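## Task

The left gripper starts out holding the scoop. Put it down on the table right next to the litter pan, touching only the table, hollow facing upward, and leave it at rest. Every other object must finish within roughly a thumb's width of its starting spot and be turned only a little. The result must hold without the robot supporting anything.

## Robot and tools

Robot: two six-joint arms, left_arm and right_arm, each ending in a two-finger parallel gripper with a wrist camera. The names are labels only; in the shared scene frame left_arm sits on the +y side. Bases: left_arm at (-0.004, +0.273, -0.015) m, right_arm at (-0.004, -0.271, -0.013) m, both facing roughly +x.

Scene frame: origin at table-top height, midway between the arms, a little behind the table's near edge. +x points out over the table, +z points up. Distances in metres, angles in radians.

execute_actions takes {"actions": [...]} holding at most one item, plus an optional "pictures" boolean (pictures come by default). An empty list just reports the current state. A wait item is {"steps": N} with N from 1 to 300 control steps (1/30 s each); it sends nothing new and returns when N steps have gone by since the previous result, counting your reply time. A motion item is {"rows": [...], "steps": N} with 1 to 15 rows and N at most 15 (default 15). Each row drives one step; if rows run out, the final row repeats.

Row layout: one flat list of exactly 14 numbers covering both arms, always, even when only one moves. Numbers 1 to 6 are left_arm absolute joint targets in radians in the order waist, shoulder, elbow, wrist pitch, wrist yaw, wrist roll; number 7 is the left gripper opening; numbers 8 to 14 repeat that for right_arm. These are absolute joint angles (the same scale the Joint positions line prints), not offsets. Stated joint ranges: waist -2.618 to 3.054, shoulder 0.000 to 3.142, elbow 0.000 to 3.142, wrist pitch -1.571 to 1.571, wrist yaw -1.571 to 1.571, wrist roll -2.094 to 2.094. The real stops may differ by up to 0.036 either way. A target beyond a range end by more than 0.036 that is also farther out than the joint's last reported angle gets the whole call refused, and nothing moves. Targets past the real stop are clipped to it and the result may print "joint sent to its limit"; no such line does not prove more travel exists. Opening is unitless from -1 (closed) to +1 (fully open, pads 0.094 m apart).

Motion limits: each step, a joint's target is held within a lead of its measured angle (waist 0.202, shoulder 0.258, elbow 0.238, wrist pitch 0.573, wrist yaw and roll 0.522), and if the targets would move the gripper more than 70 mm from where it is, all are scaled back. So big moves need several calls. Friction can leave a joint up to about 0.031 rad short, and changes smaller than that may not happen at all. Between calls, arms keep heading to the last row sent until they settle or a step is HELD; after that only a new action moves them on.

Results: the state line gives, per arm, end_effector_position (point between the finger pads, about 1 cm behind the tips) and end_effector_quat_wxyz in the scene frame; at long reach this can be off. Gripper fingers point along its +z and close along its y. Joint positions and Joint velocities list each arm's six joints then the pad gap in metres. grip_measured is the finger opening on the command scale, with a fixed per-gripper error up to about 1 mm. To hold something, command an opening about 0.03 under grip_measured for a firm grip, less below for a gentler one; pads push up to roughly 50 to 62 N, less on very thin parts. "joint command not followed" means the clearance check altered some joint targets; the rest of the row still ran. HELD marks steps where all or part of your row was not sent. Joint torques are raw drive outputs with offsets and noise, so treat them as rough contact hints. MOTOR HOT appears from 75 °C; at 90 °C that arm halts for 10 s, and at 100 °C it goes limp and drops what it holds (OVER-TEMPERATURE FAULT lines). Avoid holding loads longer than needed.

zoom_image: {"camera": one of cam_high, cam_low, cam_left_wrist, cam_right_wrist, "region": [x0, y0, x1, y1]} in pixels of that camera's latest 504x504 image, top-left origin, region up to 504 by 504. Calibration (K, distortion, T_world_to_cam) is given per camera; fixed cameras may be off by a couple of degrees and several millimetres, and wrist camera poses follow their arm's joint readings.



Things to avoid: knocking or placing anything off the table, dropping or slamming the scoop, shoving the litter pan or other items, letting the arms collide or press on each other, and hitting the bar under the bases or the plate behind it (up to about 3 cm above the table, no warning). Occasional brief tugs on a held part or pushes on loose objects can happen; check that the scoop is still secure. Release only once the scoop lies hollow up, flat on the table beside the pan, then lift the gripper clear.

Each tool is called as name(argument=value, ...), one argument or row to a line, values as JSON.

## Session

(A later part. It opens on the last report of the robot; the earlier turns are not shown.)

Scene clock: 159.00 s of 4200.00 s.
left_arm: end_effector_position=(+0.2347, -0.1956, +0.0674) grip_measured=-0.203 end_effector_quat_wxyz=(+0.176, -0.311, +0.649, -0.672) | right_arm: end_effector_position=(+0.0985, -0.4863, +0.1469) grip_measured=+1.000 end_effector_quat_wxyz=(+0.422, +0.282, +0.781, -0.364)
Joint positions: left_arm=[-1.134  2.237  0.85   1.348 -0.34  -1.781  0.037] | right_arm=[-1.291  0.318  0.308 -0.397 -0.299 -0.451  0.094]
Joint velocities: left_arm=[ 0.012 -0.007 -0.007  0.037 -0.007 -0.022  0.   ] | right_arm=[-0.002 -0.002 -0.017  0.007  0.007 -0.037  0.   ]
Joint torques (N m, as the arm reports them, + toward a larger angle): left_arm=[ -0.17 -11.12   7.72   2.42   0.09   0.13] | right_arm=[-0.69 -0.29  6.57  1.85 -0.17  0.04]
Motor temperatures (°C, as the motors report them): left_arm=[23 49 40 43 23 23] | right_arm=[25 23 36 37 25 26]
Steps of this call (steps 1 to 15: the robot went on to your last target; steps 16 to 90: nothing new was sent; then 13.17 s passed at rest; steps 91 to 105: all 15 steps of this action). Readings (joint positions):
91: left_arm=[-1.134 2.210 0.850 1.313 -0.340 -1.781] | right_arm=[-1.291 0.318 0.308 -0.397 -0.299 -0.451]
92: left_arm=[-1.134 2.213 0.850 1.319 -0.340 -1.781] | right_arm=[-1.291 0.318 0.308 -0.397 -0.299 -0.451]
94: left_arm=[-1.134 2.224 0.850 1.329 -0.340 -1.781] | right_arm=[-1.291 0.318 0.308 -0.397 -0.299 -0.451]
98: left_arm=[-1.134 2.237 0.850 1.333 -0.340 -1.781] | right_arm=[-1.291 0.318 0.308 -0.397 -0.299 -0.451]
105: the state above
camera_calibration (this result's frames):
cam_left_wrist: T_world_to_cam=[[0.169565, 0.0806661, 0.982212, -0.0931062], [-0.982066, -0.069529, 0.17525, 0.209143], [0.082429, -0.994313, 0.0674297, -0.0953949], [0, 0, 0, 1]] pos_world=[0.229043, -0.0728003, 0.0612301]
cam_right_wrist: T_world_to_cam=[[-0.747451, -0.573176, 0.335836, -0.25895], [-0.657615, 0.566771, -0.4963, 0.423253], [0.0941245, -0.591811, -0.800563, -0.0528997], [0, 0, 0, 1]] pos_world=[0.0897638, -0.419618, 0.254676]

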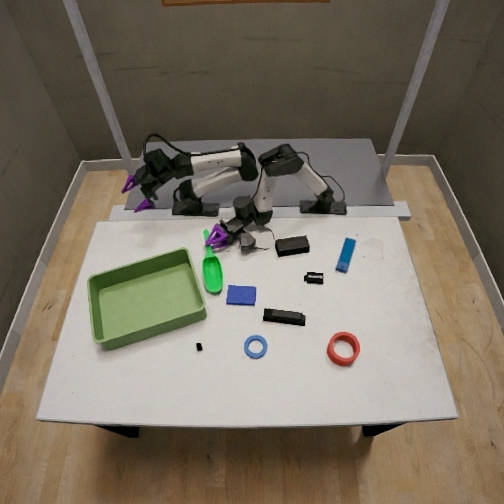

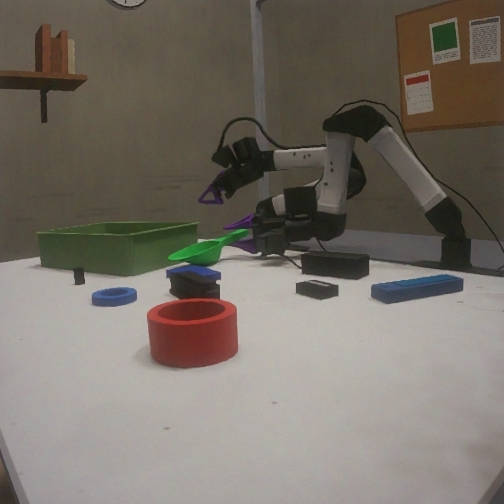

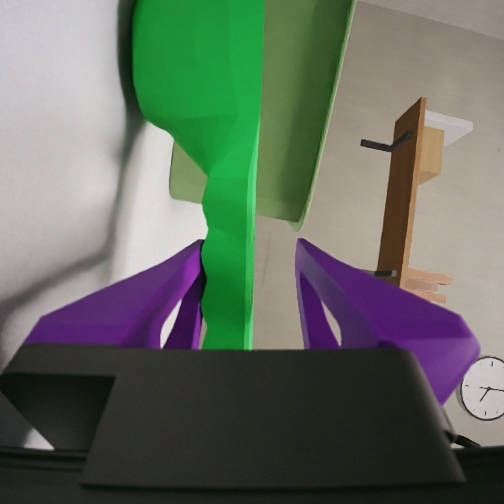

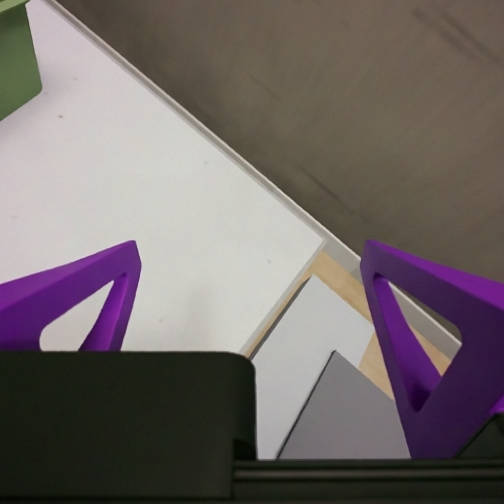

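execute_actions(
  actions=[
    {"rows":[[-1.135,2.25,0.87,1.36,-0.335,-1.78,-0.05,-1.3,0.3,0.3,-0.4,-0.3,-0.45,1],[-1.135,2.25,0.85,1.36,-0.335,-1.78,0.05,-1.3,0.3,0.3,-0.4,-0.3,-0.45,1],[-1.135,2.235,0.82,1.365,-0.335,-1.78,0.05,-1.3,0.3,0.3,-0.4,-0.3,-0.45,1],[-1.135,2.22,0.8,1.37,-0.335,-1.78,0.05,-1.3,0.3,0.3,-0.4,-0.3,-0.45,1],[-1.135,2.205,0.78,1.375,-0.335,-1.78,0.05,-1.3,0.3,0.3,-0.4,-0.3,-0.45,1],[-1.135,2.19,0.76,1.385,-0.335,-1.78,0.05,-1.3,0.3,0.3,-0.4,-0.3,-0.45,1],[-1.135,2.175,0.74,1.39,-0.335,-1.78,0.05,-1.3,0.3,0.3,-0.4,-0.3,-0.45,1],[-1.135,2.16,0.72,1.4,-0.335,-1.78,0.05,-1.3,0.3,0.3,-0.4,-0.3,-0.45,1],[-1.135,2.145,0.7,1.405,-0.335,-1.78,0.05,-1.3,0.3,0.3,-0.4,-0.3,-0.45,1],[-1.135,2.13,0.68,1.41,-0.335,-1.78,0.05,-1.3,0.3,0.3,-0.4,-0.3,-0.45,1],[-1.135,2.115,0.66,1.42,-0.335,-1.78,0.05,-1.3,0.3,0.3,-0.4,-0.3,-0.45,1],[-1.135,2.1,0.64,1.425,-0.335,-1.78,0.05,-1.3,0.3,0.3,-0.4,-0.3,-0.45,1],[-1.135,2.085,0.62,1.43,-0.335,-1.78,0.05,-1.3,0.3,0.3,-0.4,-0.3,-0.45,1]],"steps":15},
  ],
)

zoom_image(
  camera="cam_high",
  region=[160, 190, 290, 320],
)

Scene clock: 181.13 s of 4200.00 s.
left_arm: end_effector_position=(+0.2189, -0.1551, +0.0833) grip_measured=+0.047 end_effector_quat_wxyz=(+0.176, -0.310, +0.648, -0.673) | right_arm: end_effector_position=(+0.0985, -0.4863, +0.1469) grip_measured=+1.000 end_effector_quat_wxyz=(+0.422, +0.282, +0.781, -0.364)
Joint positions: left_arm=[-1.134  2.098  0.654  1.407 -0.338 -1.781  0.049] | right_arm=[-1.291  0.318  0.308 -0.397 -0.299 -0.451  0.094]
Joint velocities: left_arm=[ 0.002 -0.198 -0.227  0.095 -0.066  0.051 -0.001] | right_arm=[ 0.002 -0.007 -0.007  0.007 -0.022  0.022  0.   ]
Joint torques (N m, as the arm reports them, + toward a larger angle): left_arm=[ -0.1  -10.39   3.65   2.3    0.1    0.15] | right_arm=[-0.62 -0.13  6.6   1.82 -0.16  0.09]
Motor temperatures (°C, as the motors report them): left_arm=[23 50 40 43 23 23] | right_arm=[25 23 36 37 25 26]
Steps of this call (steps 1 to 15: the robot went on to your last target; steps 16 to 90: nothing new was sent; then 18.63 s passed at rest; steps 91 to 105: all 15 steps of this action). Readings (joint positions):
91: left_arm=[-1.134 2.237 0.850 1.350 -0.340 -1.781] | right_arm=[-1.291 0.318 0.308 -0.397 -0.299 -0.451]
92: left_arm=[-1.134 2.237 0.850 1.351 -0.340 -1.781] | right_arm=[-1.291 0.318 0.308 -0.397 -0.299 -0.451]
94: left_arm=[-1.134 2.236 0.847 1.354 -0.339 -1.781] | right_arm=[-1.291 0.318 0.308 -0.397 -0.299 -0.451]
98: left_arm=[-1.134 2.197 0.781 1.365 -0.338 -1.781] | right_arm=[-1.291 0.318 0.308 -0.397 -0.299 -0.451]
105: the state above
camera_calibration (this result's frames):
cam_left_wrist: T_world_to_cam=[[0.168819, 0.0828658, 0.982158, -0.108745], [-0.982327, -0.0675725, 0.174549, 0.194094], [0.080831, -0.994267, 0.0699939, -0.0547193], [0, 0, 0, 1]] pos_world=[0.213445, -0.0322789, 0.0767563]
cam_right_wrist: T_world_to_cam=[[-0.747451, -0.573176, 0.335836, -0.25895], [-0.657615, 0.566771, -0.4963, 0.423253], [0.0941245, -0.591811, -0.800563, -0.0528997], [0, 0, 0, 1]] pos_world=[0.0897638, -0.419618, 0.254676]

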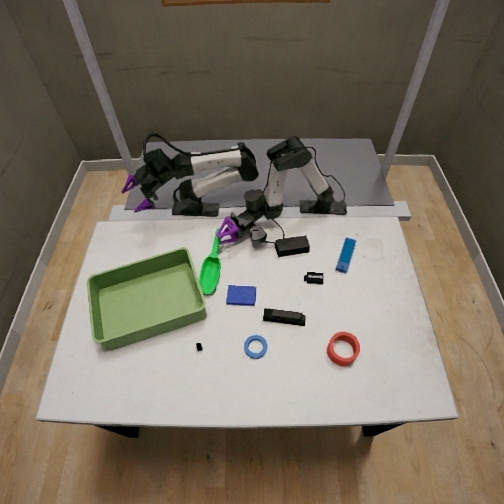

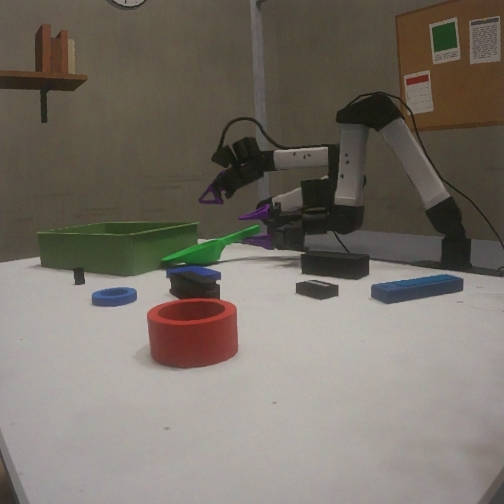

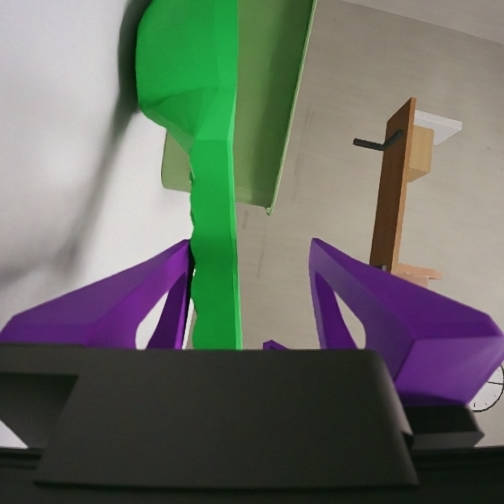

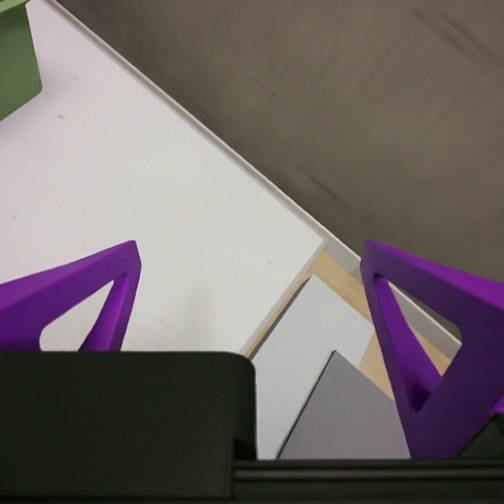

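Region (160, 190, 290, 320) of cam_high's 504x504 image, scaled by 3.877, with more detail than that image has.

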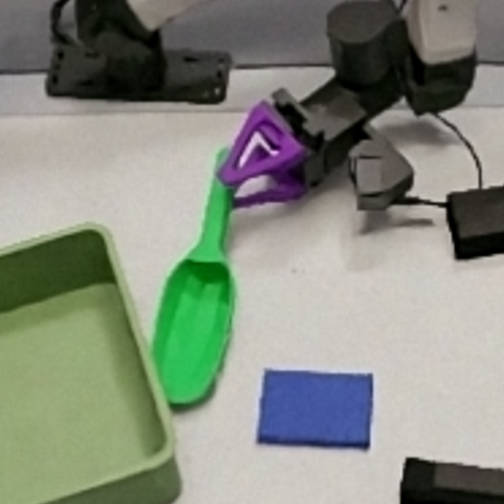

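execute_actions(
  actions=[
    {"rows":[[-1.16,2.09,0.63,1.42,-0.335,-1.78,0.05,-1.4,0.3,0.3,-0.4,-0.3,-0.45,1],[-1.175,2.1,0.63,1.41,-0.335,-1.78,0.05,-1.5,0.3,0.3,-0.4,-0.3,-0.45,1],[-1.19,2.11,0.63,1.4,-0.335,-1.78,0.05,-1.5,0.3,0.3,-0.4,-0.3,-0.45,1],[-1.205,2.11,0.63,1.39,-0.335,-1.78,0.05,-1.5,0.3,0.3,-0.4,-0.3,-0.45,1],[-1.22,2.11,0.63,1.39,-0.335,-1.78,0.05,-1.5,0.3,0.3,-0.4,-0.3,-0.45,1],[-1.235,2.11,0.63,1.39,-0.335,-1.78,0.05,-1.5,0.3,0.3,-0.4,-0.3,-0.45,1],[-1.25,2.11,0.63,1.39,-0.335,-1.78,0.05,-1.5,0.3,0.3,-0.4,-0.3,-0.45,1]],"steps":15},
  ],
)

zoom_image(
  camera="cam_high",
  region=[160, 190, 290, 320],
)

Scene clock: 202.80 s of 4200.00 s.
left_arm: end_effector_position=(+0.1942, -0.1660, +0.0864) grip_measured=+0.047 end_effector_quat_wxyz=(+0.155, -0.291, +0.654, -0.681) | right_arm: end_effector_position=(+0.0538, -0.5009, +0.1485) grip_measured=+1.000 end_effector_quat_wxyz=(+0.386, +0.357, +0.748, -0.405)
Joint positions: left_arm=[-1.189  2.092  0.648  1.417 -0.333 -1.781  0.049] | right_arm=[-1.49   0.318  0.308 -0.398 -0.302 -0.451  0.094]
Joint velocities: left_arm=[ 0.007 -0.012 -0.007 -0.051  0.007  0.007  0.   ] | right_arm=[-0.012  0.002  0.002 -0.066  0.007 -0.095  0.   ]
Joint torques (N m, as the arm reports them, + toward a larger angle): left_arm=[  0.6  -10.45   5.65   2.37   0.02   0.11] | right_arm=[-0.8  -0.18  6.57  1.87 -0.07  0.05]
Motor temperatures (°C, as the motors report them): left_arm=[23 50 38 43 23 23] | right_arm=[25 23 36 37 25 26]
A step of this action was HELD (marked below), so the robot has no last target. An arm can still carry out its HELD step.
Steps of this call (steps 1 to 30: the robot went on to your last target; steps 31 to 100: nothing new was sent; then 17.83 s passed at rest; steps 101 to 115: all 15 steps of this action). Readings (joint positions):
101: left_arm=[-1.136 2.092 0.648 1.420 -0.338 -1.781] | right_arm=[-1.306 0.318 0.308 -0.398 -0.303 -0.451]
102: left_arm=[-1.140 2.092 0.648 1.420 -0.338 -1.781] | right_arm=[-1.356 0.318 0.308 -0.398 -0.308 -0.451]
104: left_arm=[-1.163 2.092 0.648 1.419 -0.339 -1.781] | right_arm=[-1.460 0.318 0.308 -0.398 -0.303 -0.451]
106: left_arm=[-1.190 2.092 0.648 1.417 -0.336 -1.781] | right_arm=[-1.489 0.318 0.308 -0.398 -0.302 -0.451] HELD
107: left_arm=[-1.194 2.092 0.648 1.417 -0.334 -1.781] | right_arm=[-1.490 0.318 0.308 -0.398 -0.302 -0.451] HELD
108: left_arm=[-1.193 2.092 0.648 1.417 -0.333 -1.781] | right_arm=[-1.490 0.318 0.308 -0.398 -0.302 -0.451] HELD
109: left_arm=[-1.191 2.092 0.648 1.417 -0.333 -1.781] | right_arm=[-1.490 0.318 0.308 -0.398 -0.302 -0.451] HELD
110: left_arm=[-1.190 2.092 0.648 1.417 -0.333 -1.781] | right_arm=[-1.490 0.318 0.308 -0.398 -0.302 -0.451] HELD
111: left_arm=[-1.189 2.092 0.648 1.417 -0.333 -1.781] | right_arm=[-1.490 0.318 0.308 -0.398 -0.302 -0.451] HELD
112: left_arm=[-1.189 2.092 0.648 1.417 -0.333 -1.781] | right_arm=[-1.490 0.318 0.308 -0.398 -0.302 -0.451] HELD
113: left_arm=[-1.189 2.092 0.648 1.417 -0.333 -1.781] | right_arm=[-1.490 0.318 0.308 -0.398 -0.302 -0.451] HELD
114: left_arm=[-1.189 2.092 0.648 1.417 -0.333 -1.781] | right_arm=[-1.490 0.318 0.308 -0.398 -0.302 -0.451] HELD
115: the state above HELD
joint command not followed: on one or more control steps a check withheld the commanded joint targets of the left arm, and it was not sent them on those steps. On the call's last step the targets were still withheld.
cause: the commanded joint targets would bring a part of the robot too close to another arm (this arm's wrist (the part past joint 4) and the other arm's forearm (the part past joint 3)); next, command targets that bring no part of the robot closer to that arm.
camera_calibration (this result's frames):
cam_left_wrist: T_world_to_cam=[[0.170549, 0.0823429, 0.981903, -0.107198], [-0.985112, -0.00763112, 0.171747, 0.179317], [0.0216351, -0.996575, 0.0798154, -0.0535708], [0, 0, 0, 1]] pos_world=[0.196089, -0.0431919, 0.0787367]
cam_right_wrist: T_world_to_cam=[[-0.846389, -0.414099, 0.334884, -0.216162], [-0.53219, 0.681244, -0.502674, 0.454498], [-0.0199804, -0.603679, -0.796977, -0.0563578], [0, 0, 0, 1]] pos_world=[0.0577959, -0.433159, 0.255938]

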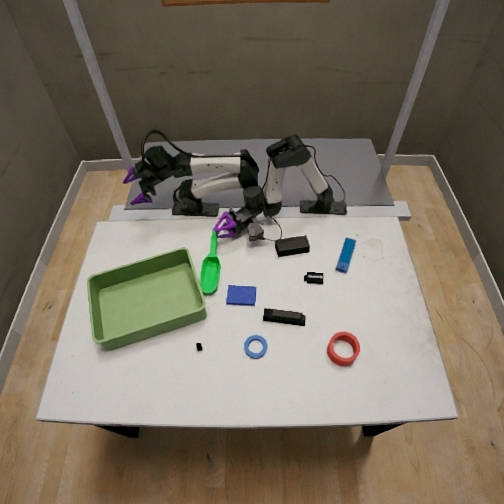

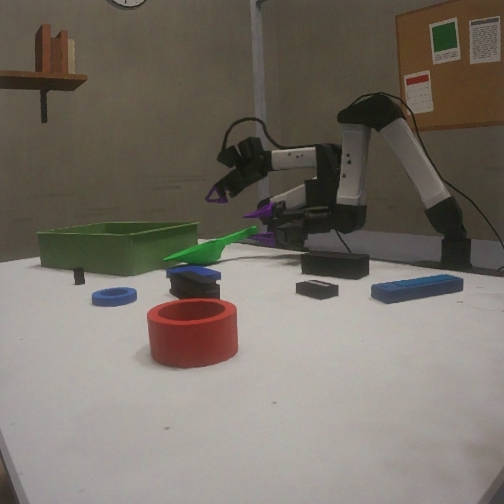

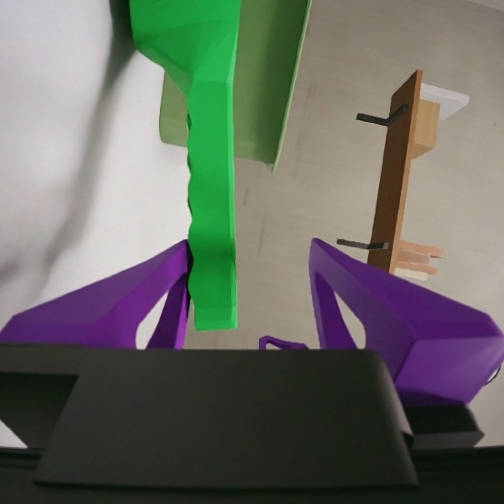

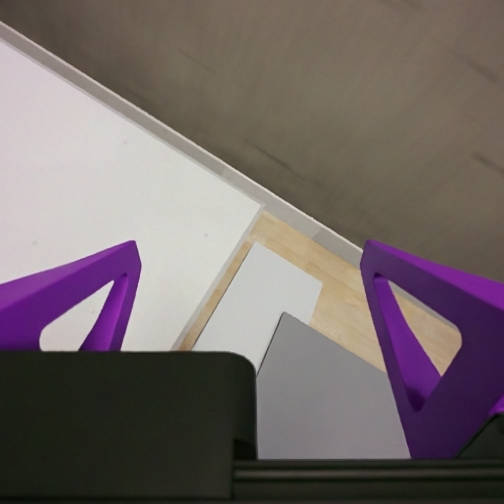

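Region (160, 190, 290, 320) of cam_high's 504x504 image, scaled by 3.877, with more detail than that image has.

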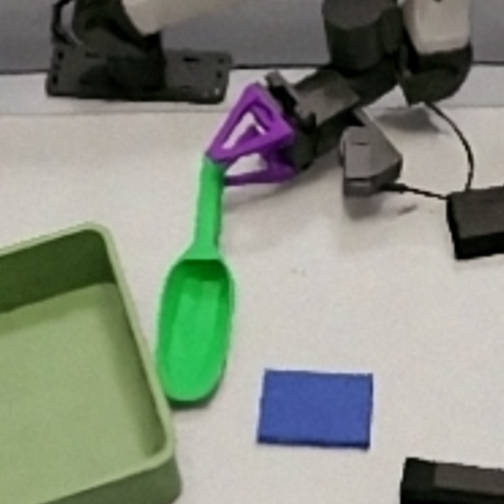

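execute_actions(
  actions=[
    {"rows":[[-1.189,2.1,0.64,1.41,-0.335,-1.78,0.05,-1.3,0.3,0.3,-0.4,-0.3,-0.45,1],[-1.189,2.1,0.64,1.41,-0.335,-1.78,0.05,-1.1,0.3,0.3,-0.4,-0.3,-0.45,1],[-1.189,2.1,0.64,1.41,-0.335,-1.78,0.05,-0.9,0.3,0.3,-0.4,-0.3,-0.45,1],[-1.189,2.1,0.64,1.41,-0.335,-1.78,0.05,-0.75,0.3,0.3,-0.4,-0.3,-0.45,1],[-1.189,2.1,0.64,1.41,-0.335,-1.78,0.05,-0.75,0.3,0.3,-0.4,-0.3,-0.45,1],[-1.189,2.1,0.64,1.41,-0.335,-1.78,0.05,-0.75,0.3,0.3,-0.4,-0.3,-0.45,1],[-1.189,2.1,0.64,1.41,-0.335,-1.78,0.05,-0.75,0.3,0.3,-0.4,-0.3,-0.45,1],[-1.21,2.1,0.64,1.41,-0.335,-1.78,0.05,-0.75,0.3,0.3,-0.4,-0.3,-0.45,1],[-1.225,2.1,0.64,1.41,-0.335,-1.78,0.05,-0.75,0.3,0.3,-0.4,-0.3,-0.45,1],[-1.24,2.1,0.64,1.41,-0.335,-1.78,0.05,-0.75,0.3,0.3,-0.4,-0.3,-0.45,1],[-1.255,2.1,0.64,1.41,-0.335,-1.78,0.05,-0.75,0.3,0.3,-0.4,-0.3,-0.45,1],[-1.27,2.1,0.64,1.41,-0.335,-1.78,0.05,-0.75,0.3,0.3,-0.4,-0.3,-0.45,1],[-1.285,2.1,0.64,1.41,-0.335,-1.78,0.05,-0.75,0.3,0.3,-0.4,-0.3,-0.45,1]],"steps":15},
  ],
)

zoom_image(
  camera="cam_high",
  region=[160, 190, 290, 320],
)

Scene clock: 228.67 s of 4200.00 s.
left_arm: end_effector_position=(+0.1563, -0.1813, +0.0861) grip_measured=+0.047 end_effector_quat_wxyz=(+0.127, -0.263, +0.665, -0.687) | right_arm: end_effector_position=(+0.1963, -0.4062, +0.1421) grip_measured=+1.000 end_effector_quat_wxyz=(+0.497, +0.068, +0.833, -0.233)
Joint positions: left_arm=[-1.274  2.092  0.648  1.417 -0.335 -1.781  0.049] | right_arm=[-0.759  0.318  0.308 -0.398 -0.304 -0.451  0.094]
Joint velocities: left_arm=[-0.31   0.012 -0.002 -0.095 -0.037  0.007  0.001] | right_arm=[-0.017 -0.007  0.017 -0.022 -0.037 -0.007  0.   ]
Joint torques (N m, as the arm reports them, + toward a larger angle): left_arm=[ 0.55 -9.73  4.79  2.29  0.    0.14] | right_arm=[ 0.43 -0.17  6.47  1.85 -0.12  0.04]
Motor temperatures (°C, as the motors report them): left_arm=[23 50 37 43 23 23] | right_arm=[25 23 36 38 25 26]
Steps of this call (steps 1 to 90: nothing new was sent; then 22.37 s passed at rest; steps 91 to 105: all 15 steps of this action). Readings (joint positions):
91: left_arm=[-1.189 2.092 0.648 1.417 -0.333 -1.781] | right_arm=[-1.462 0.318 0.308 -0.398 -0.292 -0.451]
92: left_arm=[-1.189 2.092 0.648 1.417 -0.333 -1.781] | right_arm=[-1.394 0.318 0.308 -0.398 -0.291 -0.451]
94: left_arm=[-1.189 2.092 0.648 1.417 -0.333 -1.781] | right_arm=[-1.247 0.318 0.308 -0.398 -0.294 -0.451]
98: left_arm=[-1.190 2.092 0.648 1.417 -0.334 -1.781] | right_arm=[-0.952 0.318 0.308 -0.398 -0.297 -0.451]
105: the state above
camera_calibration (this result's frames):
cam_left_wrist: T_world_to_cam=[[0.177013, 0.0671312, 0.981916, -0.102928], [-0.982256, 0.0748623, 0.171956, 0.156367], [-0.0619649, -0.994932, 0.0791916, -0.0544877], [0, 0, 0, 1]] pos_world=[0.168436, -0.0590079, 0.0784931]
cam_right_wrist: T_world_to_cam=[[-0.345622, -0.880147, 0.325402, -0.340472], [-0.861064, 0.159635, -0.48279, 0.312447], [0.372981, -0.447055, -0.813036, -0.012726], [0, 0, 0, 1]] pos_world=[0.156109, -0.355232, 0.25129]

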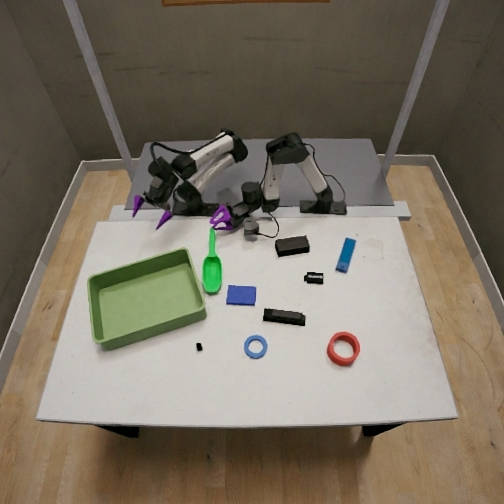

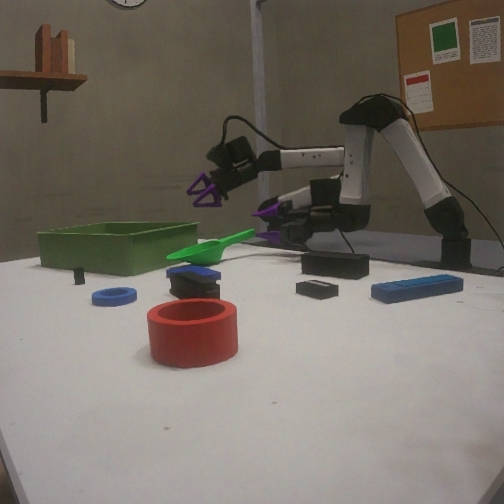

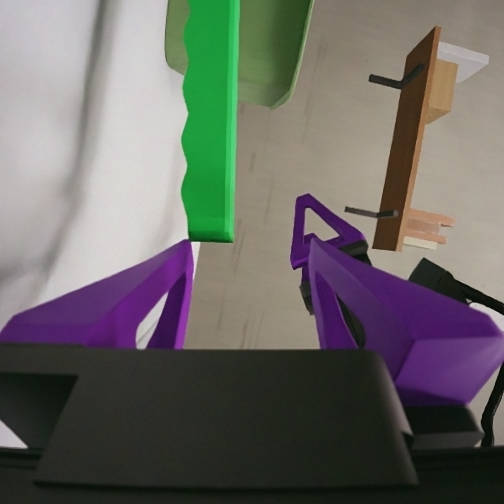

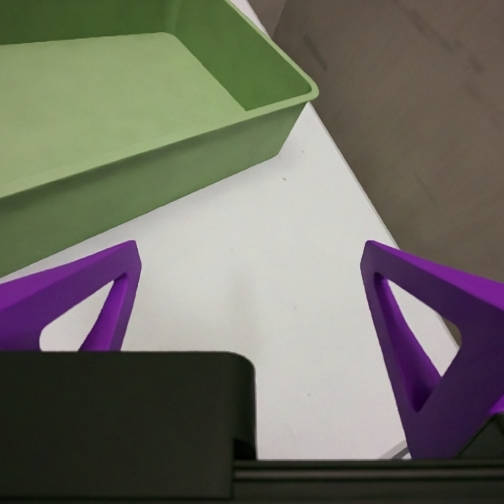

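Region (160, 190, 290, 320) of cam_high's 504x504 image, scaled by 3.877, with more detail than that image has.

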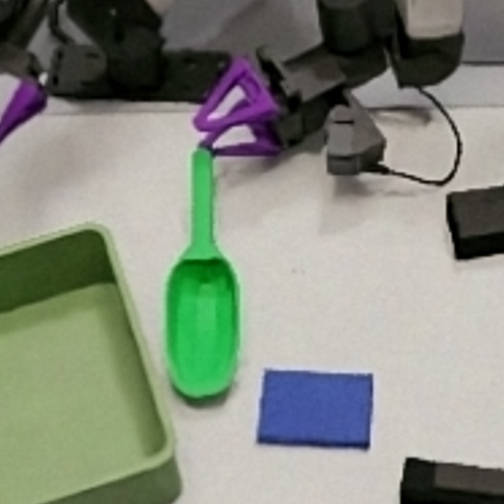

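execute_actions(
  actions=[
    {"rows":[[-1.285,2.08,0.6,1.42,-0.335,-1.78,0.05,-0.75,0.3,0.3,-0.4,-0.3,-0.45,1],[-1.285,2.06,0.57,1.43,-0.335,-1.78,0.05,-0.75,0.3,0.3,-0.4,-0.3,-0.45,1],[-1.285,2.04,0.54,1.44,-0.335,-1.78,0.05,-0.75,0.3,0.3,-0.4,-0.3,-0.45,1],[-1.285,2.02,0.51,1.45,-0.335,-1.78,0.05,-0.75,0.3,0.3,-0.4,-0.3,-0.45,1],[-1.285,1.99,0.48,1.45,-0.335,-1.78,0.05,-0.75,0.3,0.3,-0.4,-0.3,-0.45,1],[-1.27,1.93,0.48,1.42,-0.335,-1.78,0.05,-0.75,0.3,0.3,-0.4,-0.3,-0.45,1],[-1.22,1.85,0.48,1.35,-0.4,-1.78,0.05,-0.75,0.3,0.3,-0.4,-0.3,-0.45,1],[-1.15,1.77,0.48,1.27,-0.45,-1.78,0.05,-0.75,0.3,0.3,-0.4,-0.3,-0.45,1],[-1.05,1.7,0.48,1.2,-0.5,-1.78,0.05,-0.75,0.3,0.3,-0.4,-0.3,-0.45,1]],"steps":15},
  ],
)

zoom_image(
  camera="cam_high",
  region=[80, 190, 330, 360],
)

Scene clock: 245.80 s of 4200.00 s.
left_arm: end_effector_position=(+0.2506, -0.0733, +0.1803) grip_measured=+0.047 end_effector_quat_wxyz=(-0.246, +0.374, -0.559, +0.698) | right_arm: end_effector_position=(+0.1963, -0.4062, +0.1421) grip_measured=+1.000 end_effector_quat_wxyz=(+0.497, +0.068, +0.833, -0.233)
Joint positions: left_arm=[-1.042  1.686  0.496  1.294 -0.471 -1.781  0.049] | right_arm=[-0.759  0.318  0.308 -0.398 -0.304 -0.451  0.094]
Joint velocities: left_arm=[ 0.007 -0.012  0.017 -0.212 -0.168 -0.095 -0.001] | right_arm=[-0.012 -0.012 -0.002  0.066  0.066 -0.022  0.   ]
Joint torques (N m, as the arm reports them, + toward a larger angle): left_arm=[-0.65 -6.33  5.74  1.7   0.04  0.13] | right_arm=[ 0.52 -0.07  6.55  1.82 -0.16  0.03]
Motor temperatures (°C, as the motors report them): left_arm=[23 49 36 43 23 23] | right_arm=[25 23 36 38 25 26]
Steps of this call (steps 1 to 30: the robot went on to your last target; steps 31 to 100: nothing new was sent; then 13.30 s passed at rest; steps 101 to 115: all 15 steps of this action). Readings (joint positions):
101: left_arm=[-1.286 2.092 0.646 1.417 -0.334 -1.781] | right_arm=[-0.759 0.318 0.308 -0.398 -0.304 -0.451]
102: left_arm=[-1.286 2.087 0.637 1.419 -0.333 -1.781] | right_arm=[-0.759 0.318 0.308 -0.398 -0.304 -0.451]
104: left_arm=[-1.286 2.063 0.591 1.424 -0.333 -1.781] | right_arm=[-0.759 0.318 0.308 -0.398 -0.304 -0.451]
108: left_arm=[-1.258 1.925 0.499 1.366 -0.350 -1.781] | right_arm=[-0.759 0.318 0.308 -0.398 -0.304 -0.451]
115: the state above
camera_calibration (this result's frames):
cam_left_wrist: T_world_to_cam=[[0.0808379, 0.240923, 0.967172, -0.179854], [-0.953439, -0.264169, 0.145495, 0.197498], [0.29055, -0.933901, 0.20835, -0.0558256], [0, 0, 0, 1]] pos_world=[0.219062, 0.0433684, 0.156846]
cam_right_wrist: T_world_to_cam=[[-0.345622, -0.880147, 0.325402, -0.340472], [-0.861064, 0.159635, -0.48279, 0.312447], [0.372981, -0.447055, -0.813036, -0.012726], [0, 0, 0, 1]] pos_world=[0.156109, -0.355232, 0.25129]

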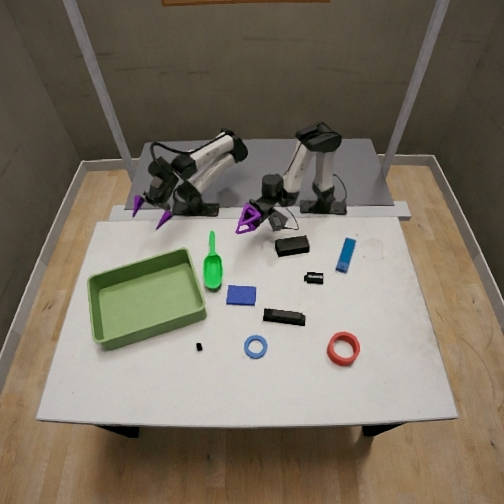

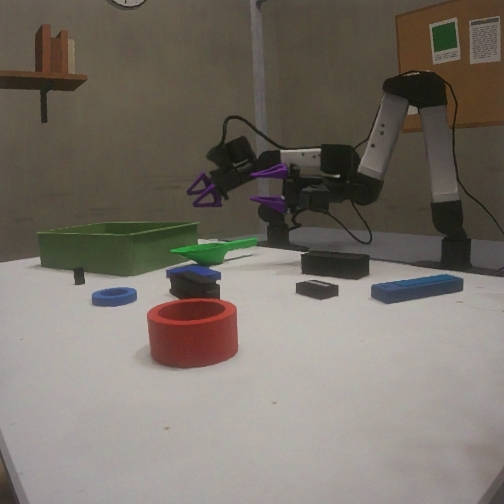

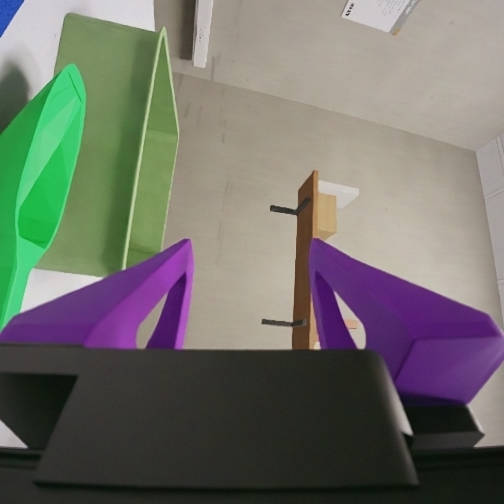

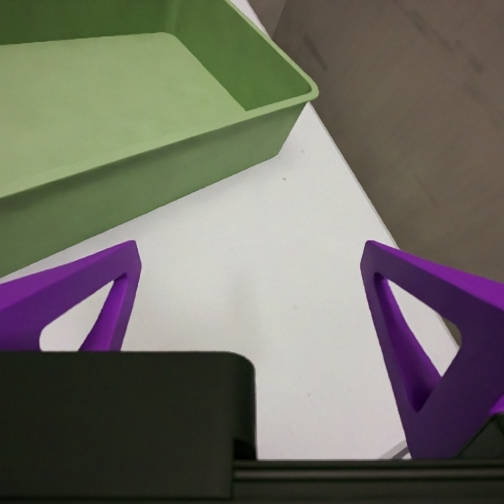

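Region (80, 190, 330, 360) of cam_high's 504x504 image, scaled by 2.016, with more detail than that image has; it fills the top 343 rows of this view, and the rest is white.

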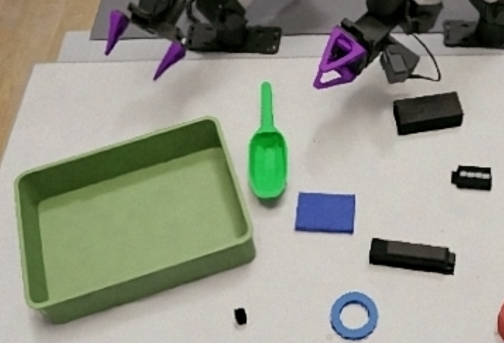

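finished_scene(
  scene=2,
)

The scene is finished: the task was done.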